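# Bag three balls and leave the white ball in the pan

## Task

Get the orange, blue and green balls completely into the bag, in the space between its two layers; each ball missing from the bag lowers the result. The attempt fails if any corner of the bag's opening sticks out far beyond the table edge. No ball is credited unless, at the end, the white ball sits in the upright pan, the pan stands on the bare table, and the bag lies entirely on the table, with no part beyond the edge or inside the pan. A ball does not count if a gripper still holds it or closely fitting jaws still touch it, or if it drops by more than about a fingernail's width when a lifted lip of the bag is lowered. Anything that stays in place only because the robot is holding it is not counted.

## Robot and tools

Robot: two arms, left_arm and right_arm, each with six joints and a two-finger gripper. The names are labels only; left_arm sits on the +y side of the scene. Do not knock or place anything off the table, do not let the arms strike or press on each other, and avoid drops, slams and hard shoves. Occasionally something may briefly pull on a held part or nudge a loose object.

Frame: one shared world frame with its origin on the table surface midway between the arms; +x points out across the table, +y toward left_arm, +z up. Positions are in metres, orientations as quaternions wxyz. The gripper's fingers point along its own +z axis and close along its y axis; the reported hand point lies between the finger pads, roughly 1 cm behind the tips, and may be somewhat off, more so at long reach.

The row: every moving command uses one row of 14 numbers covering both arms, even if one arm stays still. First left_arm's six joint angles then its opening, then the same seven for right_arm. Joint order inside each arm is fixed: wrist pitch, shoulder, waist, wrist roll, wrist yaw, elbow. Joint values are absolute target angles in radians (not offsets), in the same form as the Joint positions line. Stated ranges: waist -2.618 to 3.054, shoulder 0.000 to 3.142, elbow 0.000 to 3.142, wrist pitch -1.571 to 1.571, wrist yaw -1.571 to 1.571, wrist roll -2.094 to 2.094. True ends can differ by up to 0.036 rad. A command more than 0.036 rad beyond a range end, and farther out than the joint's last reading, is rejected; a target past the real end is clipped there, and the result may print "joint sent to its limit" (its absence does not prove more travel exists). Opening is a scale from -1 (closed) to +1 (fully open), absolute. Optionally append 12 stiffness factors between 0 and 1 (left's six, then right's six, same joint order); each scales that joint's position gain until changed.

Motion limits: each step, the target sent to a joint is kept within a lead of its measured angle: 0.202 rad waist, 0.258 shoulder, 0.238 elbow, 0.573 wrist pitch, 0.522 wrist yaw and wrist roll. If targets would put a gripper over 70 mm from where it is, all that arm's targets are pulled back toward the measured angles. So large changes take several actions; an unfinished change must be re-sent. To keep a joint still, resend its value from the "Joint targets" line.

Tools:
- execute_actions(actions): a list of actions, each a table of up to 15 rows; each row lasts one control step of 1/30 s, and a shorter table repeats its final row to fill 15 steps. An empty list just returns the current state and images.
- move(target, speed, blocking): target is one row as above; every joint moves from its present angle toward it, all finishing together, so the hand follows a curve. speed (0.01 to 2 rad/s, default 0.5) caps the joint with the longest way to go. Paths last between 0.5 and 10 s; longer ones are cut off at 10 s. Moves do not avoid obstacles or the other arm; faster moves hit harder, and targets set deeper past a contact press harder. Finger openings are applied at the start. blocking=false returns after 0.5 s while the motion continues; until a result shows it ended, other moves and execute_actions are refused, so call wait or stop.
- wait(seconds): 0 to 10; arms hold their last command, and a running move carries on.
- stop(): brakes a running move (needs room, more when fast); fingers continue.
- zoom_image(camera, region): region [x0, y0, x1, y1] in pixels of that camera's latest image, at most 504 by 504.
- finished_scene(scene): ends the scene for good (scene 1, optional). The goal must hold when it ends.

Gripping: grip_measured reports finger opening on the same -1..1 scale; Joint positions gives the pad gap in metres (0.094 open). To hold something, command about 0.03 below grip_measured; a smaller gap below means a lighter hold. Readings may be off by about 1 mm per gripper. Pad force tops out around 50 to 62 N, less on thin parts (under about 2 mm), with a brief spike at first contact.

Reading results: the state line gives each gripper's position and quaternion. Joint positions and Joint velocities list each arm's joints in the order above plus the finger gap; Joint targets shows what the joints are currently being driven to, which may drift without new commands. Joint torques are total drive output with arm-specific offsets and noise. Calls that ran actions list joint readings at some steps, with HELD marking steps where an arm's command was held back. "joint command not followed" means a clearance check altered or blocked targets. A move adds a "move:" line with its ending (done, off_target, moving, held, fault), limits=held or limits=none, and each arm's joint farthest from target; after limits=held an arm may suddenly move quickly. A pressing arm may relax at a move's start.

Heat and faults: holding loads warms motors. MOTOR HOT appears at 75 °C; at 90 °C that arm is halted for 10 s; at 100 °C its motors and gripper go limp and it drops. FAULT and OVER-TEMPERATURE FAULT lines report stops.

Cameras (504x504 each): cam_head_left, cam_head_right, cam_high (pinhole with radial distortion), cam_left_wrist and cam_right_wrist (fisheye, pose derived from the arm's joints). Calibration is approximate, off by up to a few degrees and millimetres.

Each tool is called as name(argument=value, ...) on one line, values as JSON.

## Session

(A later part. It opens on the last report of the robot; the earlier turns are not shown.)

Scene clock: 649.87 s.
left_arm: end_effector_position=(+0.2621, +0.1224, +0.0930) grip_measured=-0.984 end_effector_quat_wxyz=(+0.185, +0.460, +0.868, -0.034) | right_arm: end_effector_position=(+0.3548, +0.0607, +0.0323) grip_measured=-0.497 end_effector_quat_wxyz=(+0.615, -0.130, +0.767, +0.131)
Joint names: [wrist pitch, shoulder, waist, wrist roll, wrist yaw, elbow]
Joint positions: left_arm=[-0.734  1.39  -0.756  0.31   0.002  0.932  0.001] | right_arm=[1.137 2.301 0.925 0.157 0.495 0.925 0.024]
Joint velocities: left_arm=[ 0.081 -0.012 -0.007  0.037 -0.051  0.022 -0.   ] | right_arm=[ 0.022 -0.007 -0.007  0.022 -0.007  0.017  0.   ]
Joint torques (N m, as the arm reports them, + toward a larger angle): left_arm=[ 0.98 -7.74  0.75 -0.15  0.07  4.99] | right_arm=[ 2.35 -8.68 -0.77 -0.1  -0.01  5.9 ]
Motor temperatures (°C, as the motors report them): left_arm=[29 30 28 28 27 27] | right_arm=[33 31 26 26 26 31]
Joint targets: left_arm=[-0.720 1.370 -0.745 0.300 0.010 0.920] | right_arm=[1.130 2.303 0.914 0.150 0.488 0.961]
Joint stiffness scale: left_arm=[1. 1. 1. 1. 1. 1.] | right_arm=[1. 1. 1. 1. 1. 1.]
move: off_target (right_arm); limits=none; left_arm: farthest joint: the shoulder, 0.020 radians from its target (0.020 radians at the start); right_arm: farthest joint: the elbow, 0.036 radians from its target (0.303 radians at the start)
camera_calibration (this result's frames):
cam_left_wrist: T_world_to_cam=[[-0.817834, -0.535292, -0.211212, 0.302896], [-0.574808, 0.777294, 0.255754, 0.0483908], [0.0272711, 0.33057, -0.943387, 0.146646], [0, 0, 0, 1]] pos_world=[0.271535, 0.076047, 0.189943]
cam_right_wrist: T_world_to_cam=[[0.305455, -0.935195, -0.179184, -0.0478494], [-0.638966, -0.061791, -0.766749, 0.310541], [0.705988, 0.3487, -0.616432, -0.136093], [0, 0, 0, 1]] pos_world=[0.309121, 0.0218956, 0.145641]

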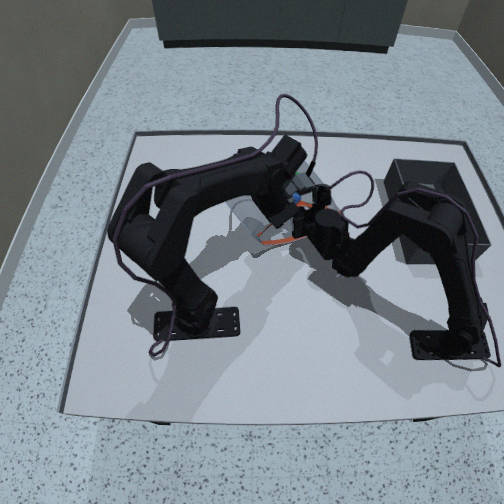

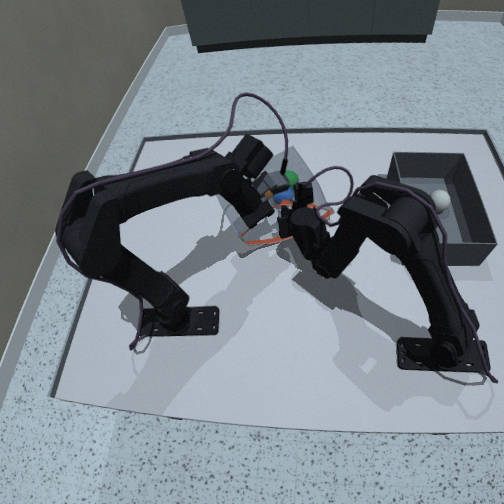

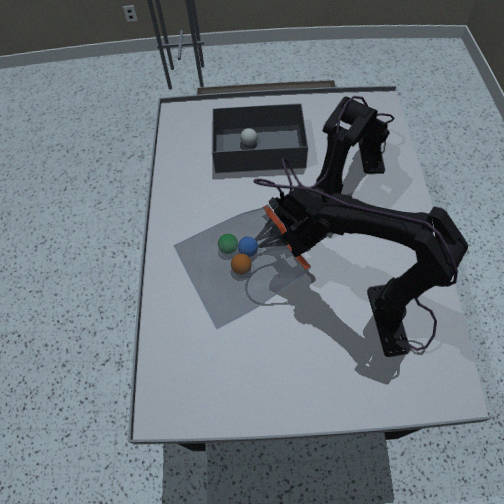

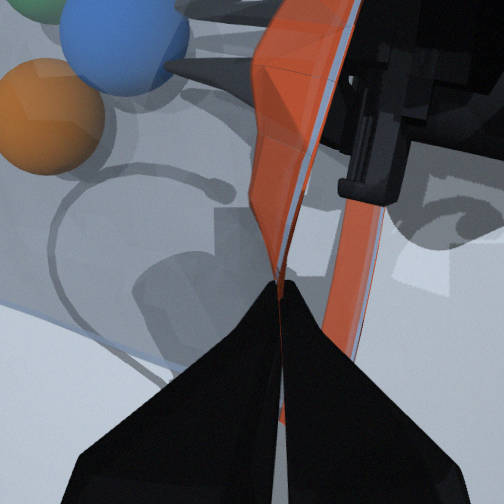

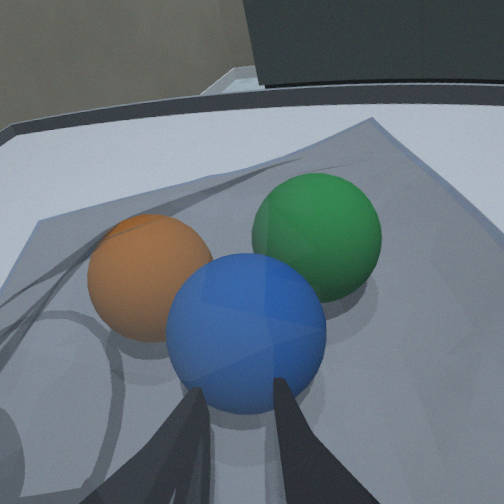

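move(target=[-0.72,1.37,-0.745,0.3,0.01,0.92,-1,1.34,2.19,1.032,0.157,0.6,0.635,-0.5], speed=0.15)

move(target=[-0.72,1.37,-0.745,0.3,0.01,0.92,-1,1.3,1.9,1.3,0.3,0.85,0.3,-0.5], speed=0.3)

move(target=[-0.72,1.6,-0.76,0.3,0.01,0.92,-1,1.3,1.9,1.3,0.3,0.85,0.3,-0.5], speed=0.12)

Scene clock: 657.57 s.
left_arm: end_effector_position=(+0.2621, +0.1224, +0.0930) grip_measured=-0.984 end_effector_quat_wxyz=(+0.185, +0.460, +0.868, -0.034) | right_arm: end_effector_position=(+0.2936, +0.0319, +0.0360) grip_measured=-0.497 end_effector_quat_wxyz=(+0.623, -0.135, +0.760, +0.128)
Joint names: [wrist pitch, shoulder, waist, wrist roll, wrist yaw, elbow]
Joint positions: left_arm=[-0.734  1.39  -0.756  0.31   0.002  0.932  0.001] | right_arm=[1.324 2.213 1.02  0.157 0.589 0.658 0.024]
Joint velocities: left_arm=[-0.007 -0.027 -0.002  0.022 -0.037  0.022  0.001] | right_arm=[ 0.051  0.002 -0.007  0.007 -0.022  0.002 -0.001]
Joint torques (N m, as the arm reports them, + toward a larger angle): left_arm=[ 0.98 -7.7   0.73 -0.13  0.09  4.99] | right_arm=[ 2.56 -9.12  0.81 -0.02  0.14  1.38]
Motor temperatures (°C, as the motors report them): left_arm=[29 30 28 28 27 27] | right_arm=[34 31 26 26 26 31]
Joint targets: left_arm=[-0.720 1.370 -0.745 0.300 0.010 0.920] | right_arm=[1.340 2.190 1.032 0.157 0.600 0.635]
Joint stiffness scale: left_arm=[1. 1. 1. 1. 1. 1.] | right_arm=[1. 1. 1. 1. 1. 1.]
move: off_target (right_arm); limits=none; left_arm: farthest joint: the shoulder, 0.020 radians from its target (0.020 radians at the start); right_arm: farthest joint: the shoulder, 0.023 radians from its target (0.111 radians at the start)
camera_calibration (this result's frames):
cam_left_wrist: T_world_to_cam=[[-0.817834, -0.535292, -0.211212, 0.302896], [-0.574808, 0.777294, 0.255754, 0.0483908], [0.0272711, 0.33057, -0.943387, 0.146646], [0, 0, 0, 1]] pos_world=[0.271535, 0.076047, 0.189943]
cam_right_wrist: T_world_to_cam=[[0.312258, -0.935278, -0.166583, -0.0578342], [-0.620837, -0.0681782, -0.780969, 0.267835], [0.719066, 0.347285, -0.601945, -0.0849356], [0, 0, 0, 1]] pos_world=[0.245415, -0.00633374, 0.14841]

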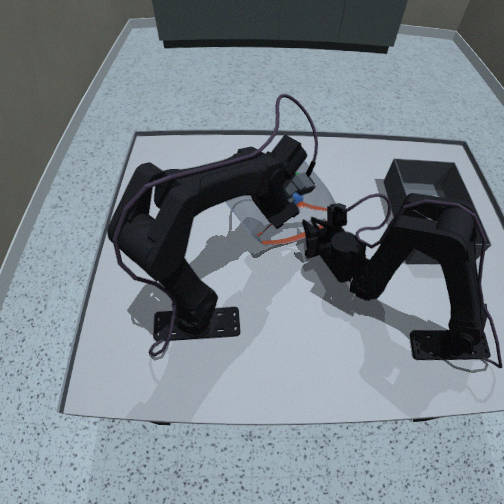

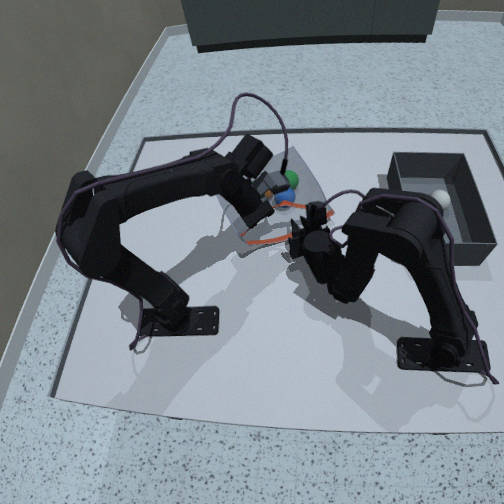

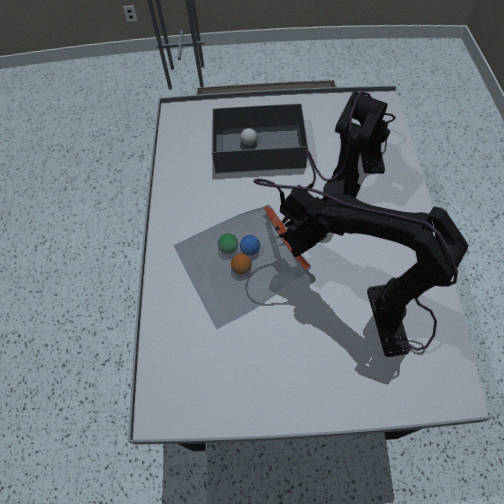

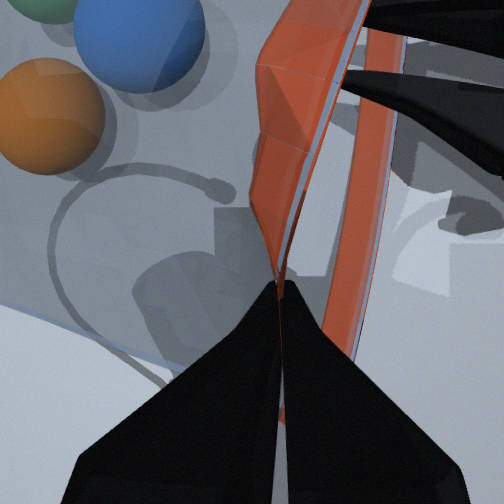

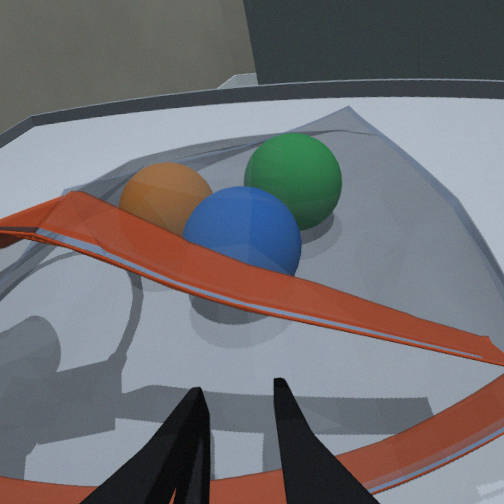

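Scene clock: 659.40 s.
left_arm: end_effector_position=(+0.2621, +0.1224, +0.0930) grip_measured=-0.984 end_effector_quat_wxyz=(+0.185, +0.460, +0.868, -0.034) | right_arm: end_effector_position=(+0.1929, -0.0048, +0.0664) grip_measured=-0.497 end_effector_quat_wxyz=(+0.619, -0.119, +0.762, +0.148)
Joint names: [wrist pitch, shoulder, waist, wrist roll, wrist yaw, elbow]
Joint positions: left_arm=[-0.734  1.39  -0.756  0.31   0.002  0.932  0.001] | right_arm=[1.308 1.919 1.289 0.296 0.837 0.323 0.024]
Joint velocities: left_arm=[-0.037 -0.002 -0.007 -0.081  0.037  0.012 -0.001] | right_arm=[-0.022 -0.002  0.007 -0.051 -0.007 -0.007 -0.001]
Joint torques (N m, as the arm reports them, + toward a larger angle): left_arm=[ 0.99 -7.71  0.73 -0.15  0.08  5.02] | right_arm=[ 2.16 -6.57  0.78  0.02  0.2   1.12]
Motor temperatures (°C, as the motors report them): left_arm=[29 30 28 28 27 27] | right_arm=[33 31 26 26 26 31]
Joint targets: left_arm=[-0.720 1.370 -0.745 0.300 0.010 0.920] | right_arm=[1.300 1.900 1.300 0.300 0.850 0.300]
Joint stiffness scale: left_arm=[1. 1. 1. 1. 1. 1.] | right_arm=[1. 1. 1. 1. 1. 1.]
move: off_target (right_arm); limits=none; left_arm: farthest joint: the shoulder, 0.020 radians from its target (0.020 radians at the start); right_arm: farthest joint: the elbow, 0.023 radians from its target (0.358 radians at the start)
camera_calibration (this result's frames):
cam_left_wrist: T_world_to_cam=[[-0.817834, -0.535292, -0.211212, 0.302896], [-0.574808, 0.777294, 0.255754, 0.0483908], [0.0272711, 0.33057, -0.943387, 0.146646], [0, 0, 0, 1]] pos_world=[0.271535, 0.076047, 0.189943]
cam_right_wrist: T_world_to_cam=[[0.310532, -0.925371, -0.217389, -0.0519198], [-0.635781, -0.0321821, -0.771198, 0.228992], [0.706648, 0.377693, -0.598327, 0.020783], [0, 0, 0, 1]] pos_world=[0.147025, -0.0485252, 0.177746]

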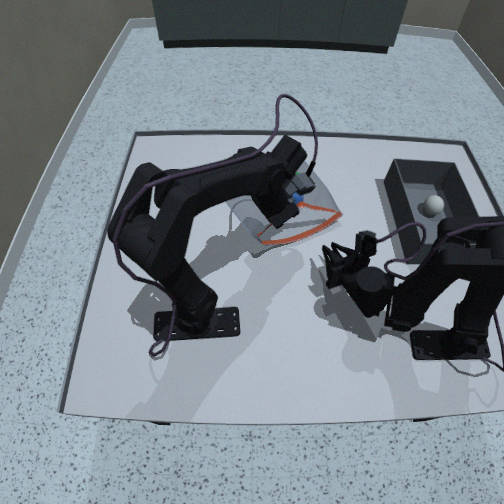

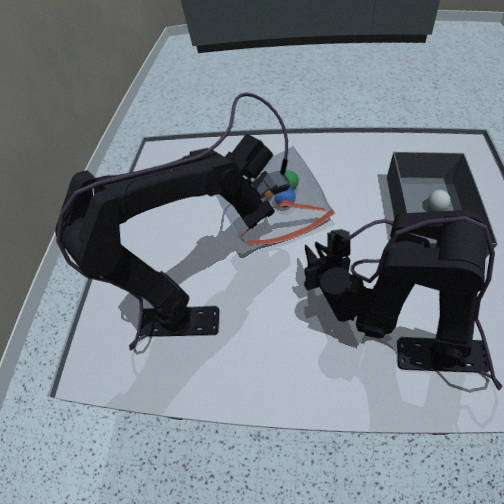

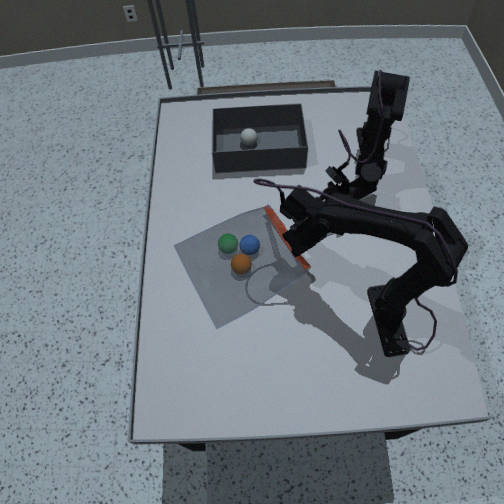

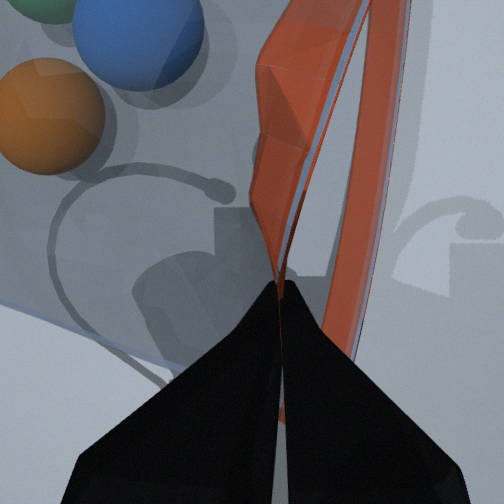

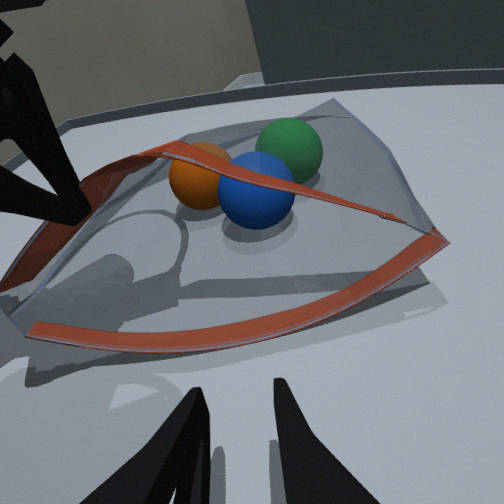

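Scene clock: 661.47 s.
left_arm: end_effector_position=(+0.2536, +0.1287, +0.0344) grip_measured=-0.984 end_effector_quat_wxyz=(+0.087, +0.466, +0.880, -0.017) | right_arm: end_effector_position=(+0.1930, -0.0048, +0.0664) grip_measured=-0.497 end_effector_quat_wxyz=(+0.619, -0.119, +0.762, +0.148)
Joint names: [wrist pitch, shoulder, waist, wrist roll, wrist yaw, elbow]
Joint positions: left_arm=[-0.731  1.595 -0.756  0.31   0.003  0.932  0.001] | right_arm=[1.308 1.919 1.289 0.296 0.838 0.323 0.024]
Joint velocities: left_arm=[ 0.007  0.002  0.002 -0.125 -0.051  0.007  0.   ] | right_arm=[-0.007 -0.002  0.002 -0.051  0.007 -0.017  0.   ]
Joint torques (N m, as the arm reports them, + toward a larger angle): left_arm=[ 0.63 -6.84 -0.25 -0.14  0.07  4.35] | right_arm=[ 2.17 -6.55  0.78  0.02  0.2   1.13]
Motor temperatures (°C, as the motors report them): left_arm=[29 30 28 28 27 27] | right_arm=[33 31 26 26 26 31]
Joint targets: left_arm=[-0.720 1.600 -0.760 0.300 0.010 0.920] | right_arm=[1.300 1.900 1.300 0.300 0.850 0.300]
Joint stiffness scale: left_arm=[1. 1. 1. 1. 1. 1.] | right_arm=[1. 1. 1. 1. 1. 1.]
move: off_target (right_arm); limits=none; left_arm: farthest joint: the elbow, 0.012 radians from its target (0.012 radians at the start); right_arm: farthest joint: the elbow, 0.023 radians from its target (0.023 radians at the start)
camera_calibration (this result's frames):
cam_left_wrist: T_world_to_cam=[[-0.846443, -0.513032, -0.142588, 0.289005], [-0.518822, 0.734356, 0.437659, 0.038614], [-0.119823, 0.444432, -0.887763, 0.110161], [0, 0, 0, 1]] pos_world=[0.27786, 0.0709531, 0.122106]
cam_right_wrist: T_world_to_cam=[[0.310216, -0.925492, -0.217325, -0.051925], [-0.635714, -0.0319761, -0.771262, 0.229011], [0.706848, 0.377414, -0.598268, 0.0207509], [0, 0, 0, 1]] pos_world=[0.147026, -0.0485649, 0.177758]

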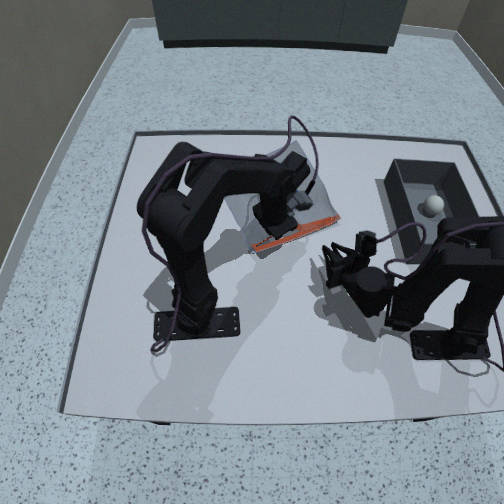

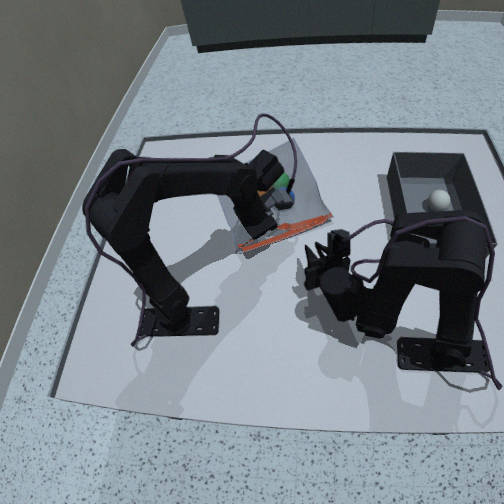

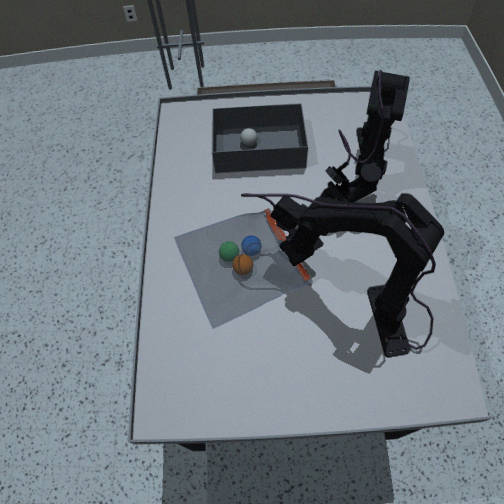

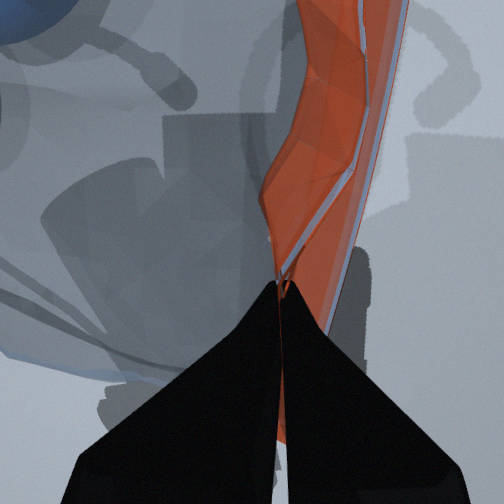

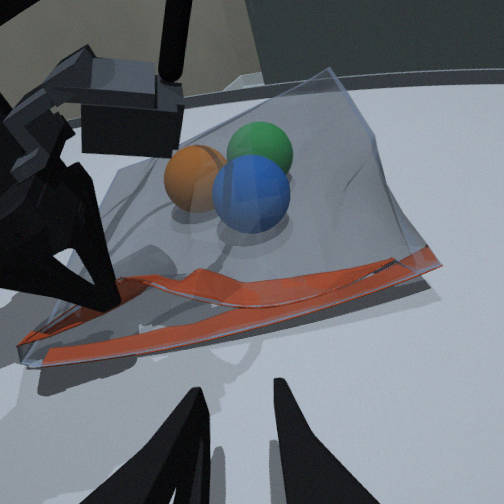

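execute_actions(actions=[[[-0.72,1.6,-0.76,0.3,0.01,0.92,-0.8,1.3,1.9,1.3,0.3,0.85,0.3,-0.5]],[[-0.72,1.6,-0.76,0.3,0.01,0.92,-0.4,1.3,1.9,1.3,0.3,0.85,0.3,-0.5]]])

move(target=[-0.8,1.1,-0.76,0.3,0.01,0.85,-0.4,1.3,1.9,1.3,0.3,0.85,0.3,-0.5], speed=0.3)

Scene clock: 666.63 s.
left_arm: end_effector_position=(+0.2537, +0.1287, +0.0344) grip_measured=-0.403 end_effector_quat_wxyz=(+0.087, +0.466, +0.880, -0.017) | right_arm: end_effector_position=(+0.1930, -0.0049, +0.0664) grip_measured=-0.497 end_effector_quat_wxyz=(+0.619, -0.119, +0.762, +0.148)
Joint names: [wrist pitch, shoulder, waist, wrist roll, wrist yaw, elbow]
Joint positions: left_arm=[-0.73   1.595 -0.756  0.31   0.003  0.932  0.028] | right_arm=[1.308 1.919 1.289 0.296 0.838 0.323 0.024]
Joint velocities: left_arm=[-0.051  0.007  0.017 -0.022 -0.007  0.002  0.001] | right_arm=[-0.051 -0.012  0.007 -0.051  0.037 -0.007 -0.   ]
Joint torques (N m, as the arm reports them, + toward a larger angle): left_arm=[ 0.63 -6.88 -0.22 -0.14  0.07  4.43] | right_arm=[ 2.17 -6.56  0.79  0.01  0.2   1.13]
Motor temperatures (°C, as the motors report them): left_arm=[29 30 28 28 27 27] | right_arm=[33 30 26 26 26 31]
Joint targets: left_arm=[-0.720 1.600 -0.760 0.300 0.010 0.920] | right_arm=[1.300 1.900 1.300 0.300 0.850 0.300]
Joint stiffness scale: left_arm=[1. 1. 1. 1. 1. 1.] | right_arm=[1. 1. 1. 1. 1. 1.]
Step readings (joint positions; steps 1 to 15: 1st action; 16 to 30: 2nd action):
0: left_arm=[-0.730 1.595 -0.756 0.310 0.003 0.932] | right_arm=[1.308 1.919 1.289 0.296 0.838 0.323]
1: left_arm=[-0.730 1.595 -0.756 0.310 0.003 0.932] | right_arm=[1.308 1.919 1.289 0.296 0.838 0.323]
2: left_arm=[-0.730 1.595 -0.756 0.310 0.003 0.932] | right_arm=[1.308 1.919 1.289 0.296 0.838 0.323]
4: left_arm=[-0.730 1.595 -0.756 0.310 0.003 0.932] | right_arm=[1.308 1.919 1.289 0.296 0.838 0.323]
8: left_arm=[-0.730 1.595 -0.756 0.310 0.003 0.932] | right_arm=[1.308 1.919 1.289 0.296 0.838 0.323]
15: left_arm=[-0.730 1.595 -0.756 0.310 0.003 0.932] | right_arm=[1.308 1.919 1.289 0.296 0.838 0.323]
16: left_arm=[-0.730 1.595 -0.756 0.310 0.003 0.932] | right_arm=[1.308 1.919 1.289 0.296 0.838 0.323]
17: left_arm=[-0.730 1.595 -0.756 0.310 0.003 0.932] | right_arm=[1.308 1.919 1.289 0.296 0.838 0.323]
19: left_arm=[-0.730 1.595 -0.756 0.310 0.003 0.932] | right_arm=[1.308 1.919 1.289 0.296 0.838 0.323]
23: left_arm=[-0.730 1.595 -0.756 0.310 0.003 0.932] | right_arm=[1.308 1.919 1.289 0.296 0.838 0.323]
30: Joint positions above
camera_calibration (this result's frames):
cam_left_wrist: T_world_to_cam=[[-0.846401, -0.513066, -0.142722, 0.289038], [-0.518953, 0.734458, 0.437331, 0.0387185], [-0.119556, 0.444223, -0.887903, 0.110174], [0, 0, 0, 1]] pos_world=[0.277907, 0.0709162, 0.122143]
cam_right_wrist: T_world_to_cam=[[0.3099, -0.925613, -0.217262, -0.0519301], [-0.635646, -0.0317702, -0.771327, 0.22903], [0.707048, 0.377135, -0.598208, 0.0207188], [0, 0, 0, 1]] pos_world=[0.147026, -0.0486047, 0.177769]

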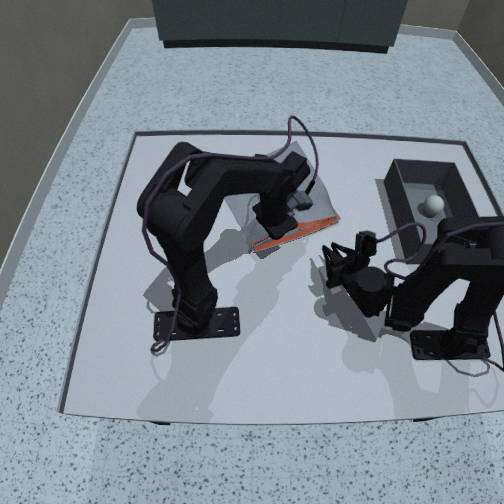

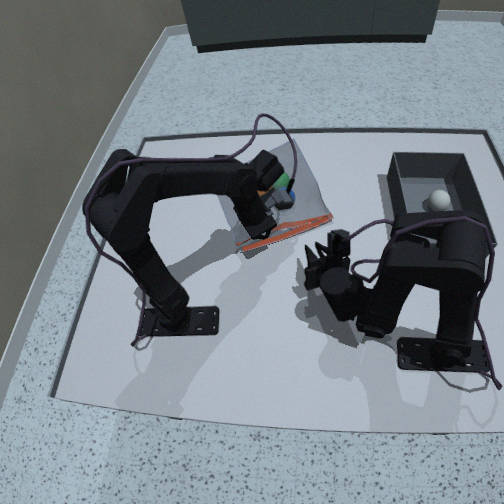

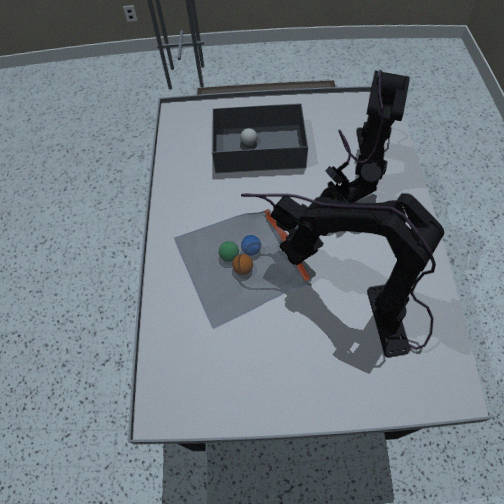

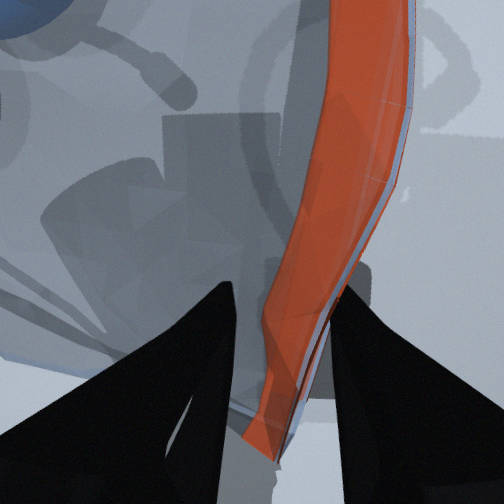

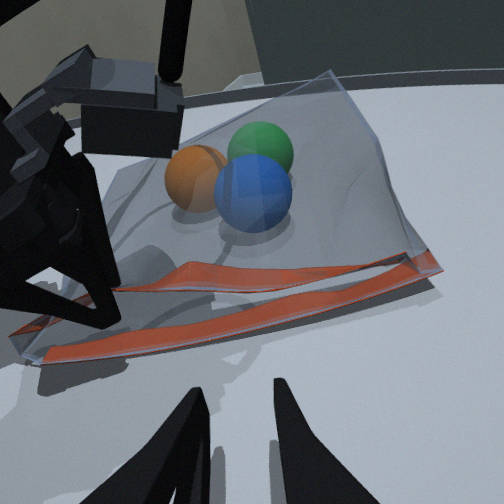

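Scene clock: 668.73 s.
left_arm: end_effector_position=(+0.2401, +0.1393, +0.1386) grip_measured=-0.403 end_effector_quat_wxyz=(+0.260, +0.452, +0.852, -0.048) | right_arm: end_effector_position=(+0.1930, -0.0049, +0.0664) grip_measured=-0.497 end_effector_quat_wxyz=(+0.619, -0.119, +0.762, +0.148)
Joint names: [wrist pitch, shoulder, waist, wrist roll, wrist yaw, elbow]
Joint positions: left_arm=[-0.782  1.116 -0.756  0.31   0.003  0.862  0.028] | right_arm=[1.308 1.919 1.289 0.297 0.838 0.323 0.024]
Joint velocities: left_arm=[ 0.037 -0.007  0.012  0.051  0.051 -0.012 -0.001] | right_arm=[-0.007  0.017 -0.012  0.022  0.051  0.017 -0.   ]
Joint torques (N m, as the arm reports them, + toward a larger angle): left_arm=[ 0.94 -5.09 -0.26 -0.14  0.07  5.3 ] | right_arm=[ 2.17 -6.56  0.78  0.01  0.2   1.13]
Motor temperatures (°C, as the motors report them): left_arm=[29 30 28 28 27 27] | right_arm=[33 30 26 26 26 31]
Joint targets: left_arm=[-0.800 1.100 -0.760 0.300 0.010 0.850] | right_arm=[1.300 1.900 1.300 0.300 0.850 0.300]
Joint stiffness scale: left_arm=[1. 1. 1. 1. 1. 1.] | right_arm=[1. 1. 1. 1. 1. 1.]
move: off_target (right_arm); limits=none; left_arm: farthest joint: the wrist pitch, 0.018 radians from its target (0.070 radians at the start); right_arm: farthest joint: the elbow, 0.023 radians from its target (0.023 radians at the start)
camera_calibration (this result's frames):
cam_left_wrist: T_world_to_cam=[[-0.789454, -0.557602, -0.256599, 0.306189], [-0.596669, 0.795237, 0.107625, 0.0342009], [0.144045, 0.23807, -0.960507, 0.171867], [0, 0, 0, 1]] pos_world=[0.237372, 0.102617, 0.239966]
cam_right_wrist: T_world_to_cam=[[0.309802, -0.92556, -0.217626, -0.0518867], [-0.635758, -0.0314568, -0.771247, 0.229048], [0.70699, 0.377291, -0.598178, 0.0207287], [0, 0, 0, 1]] pos_world=[0.147039, -0.0486399, 0.17776]

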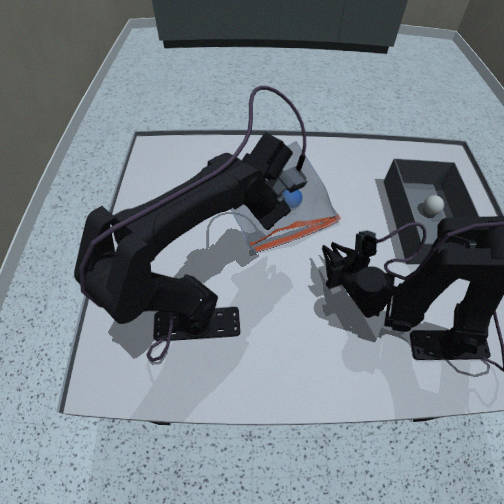

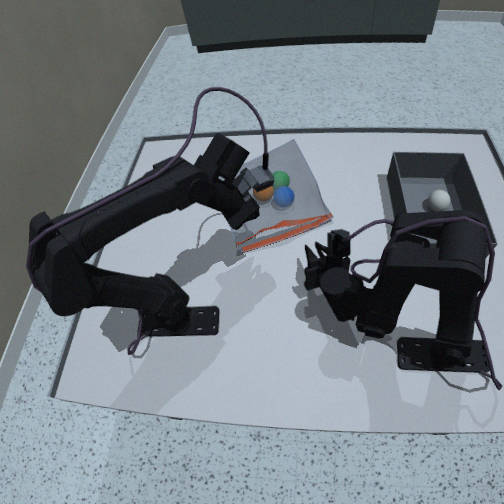

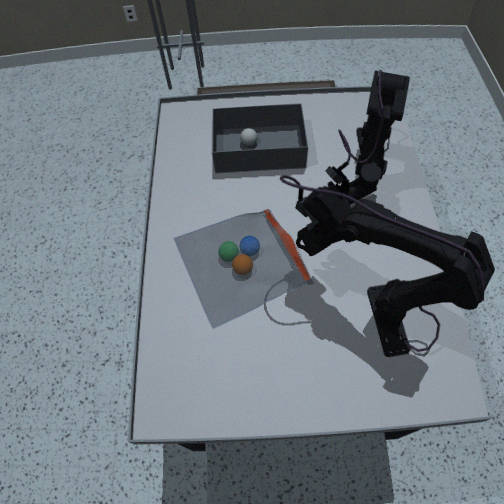

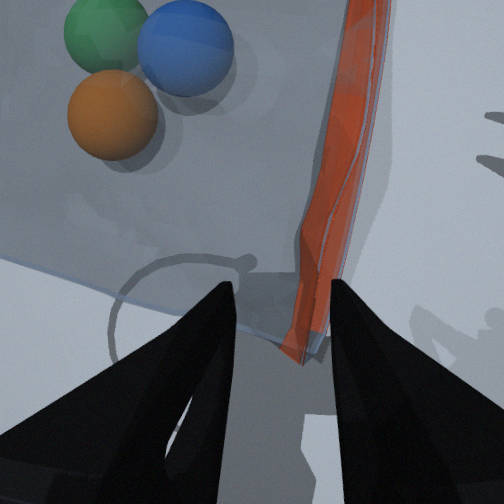

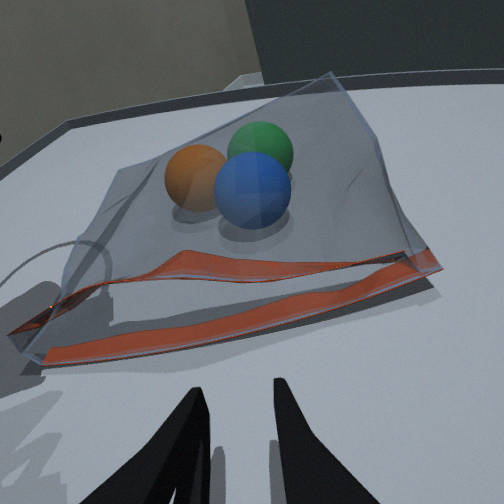

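finished_scene()

The scene is finished: the task was done.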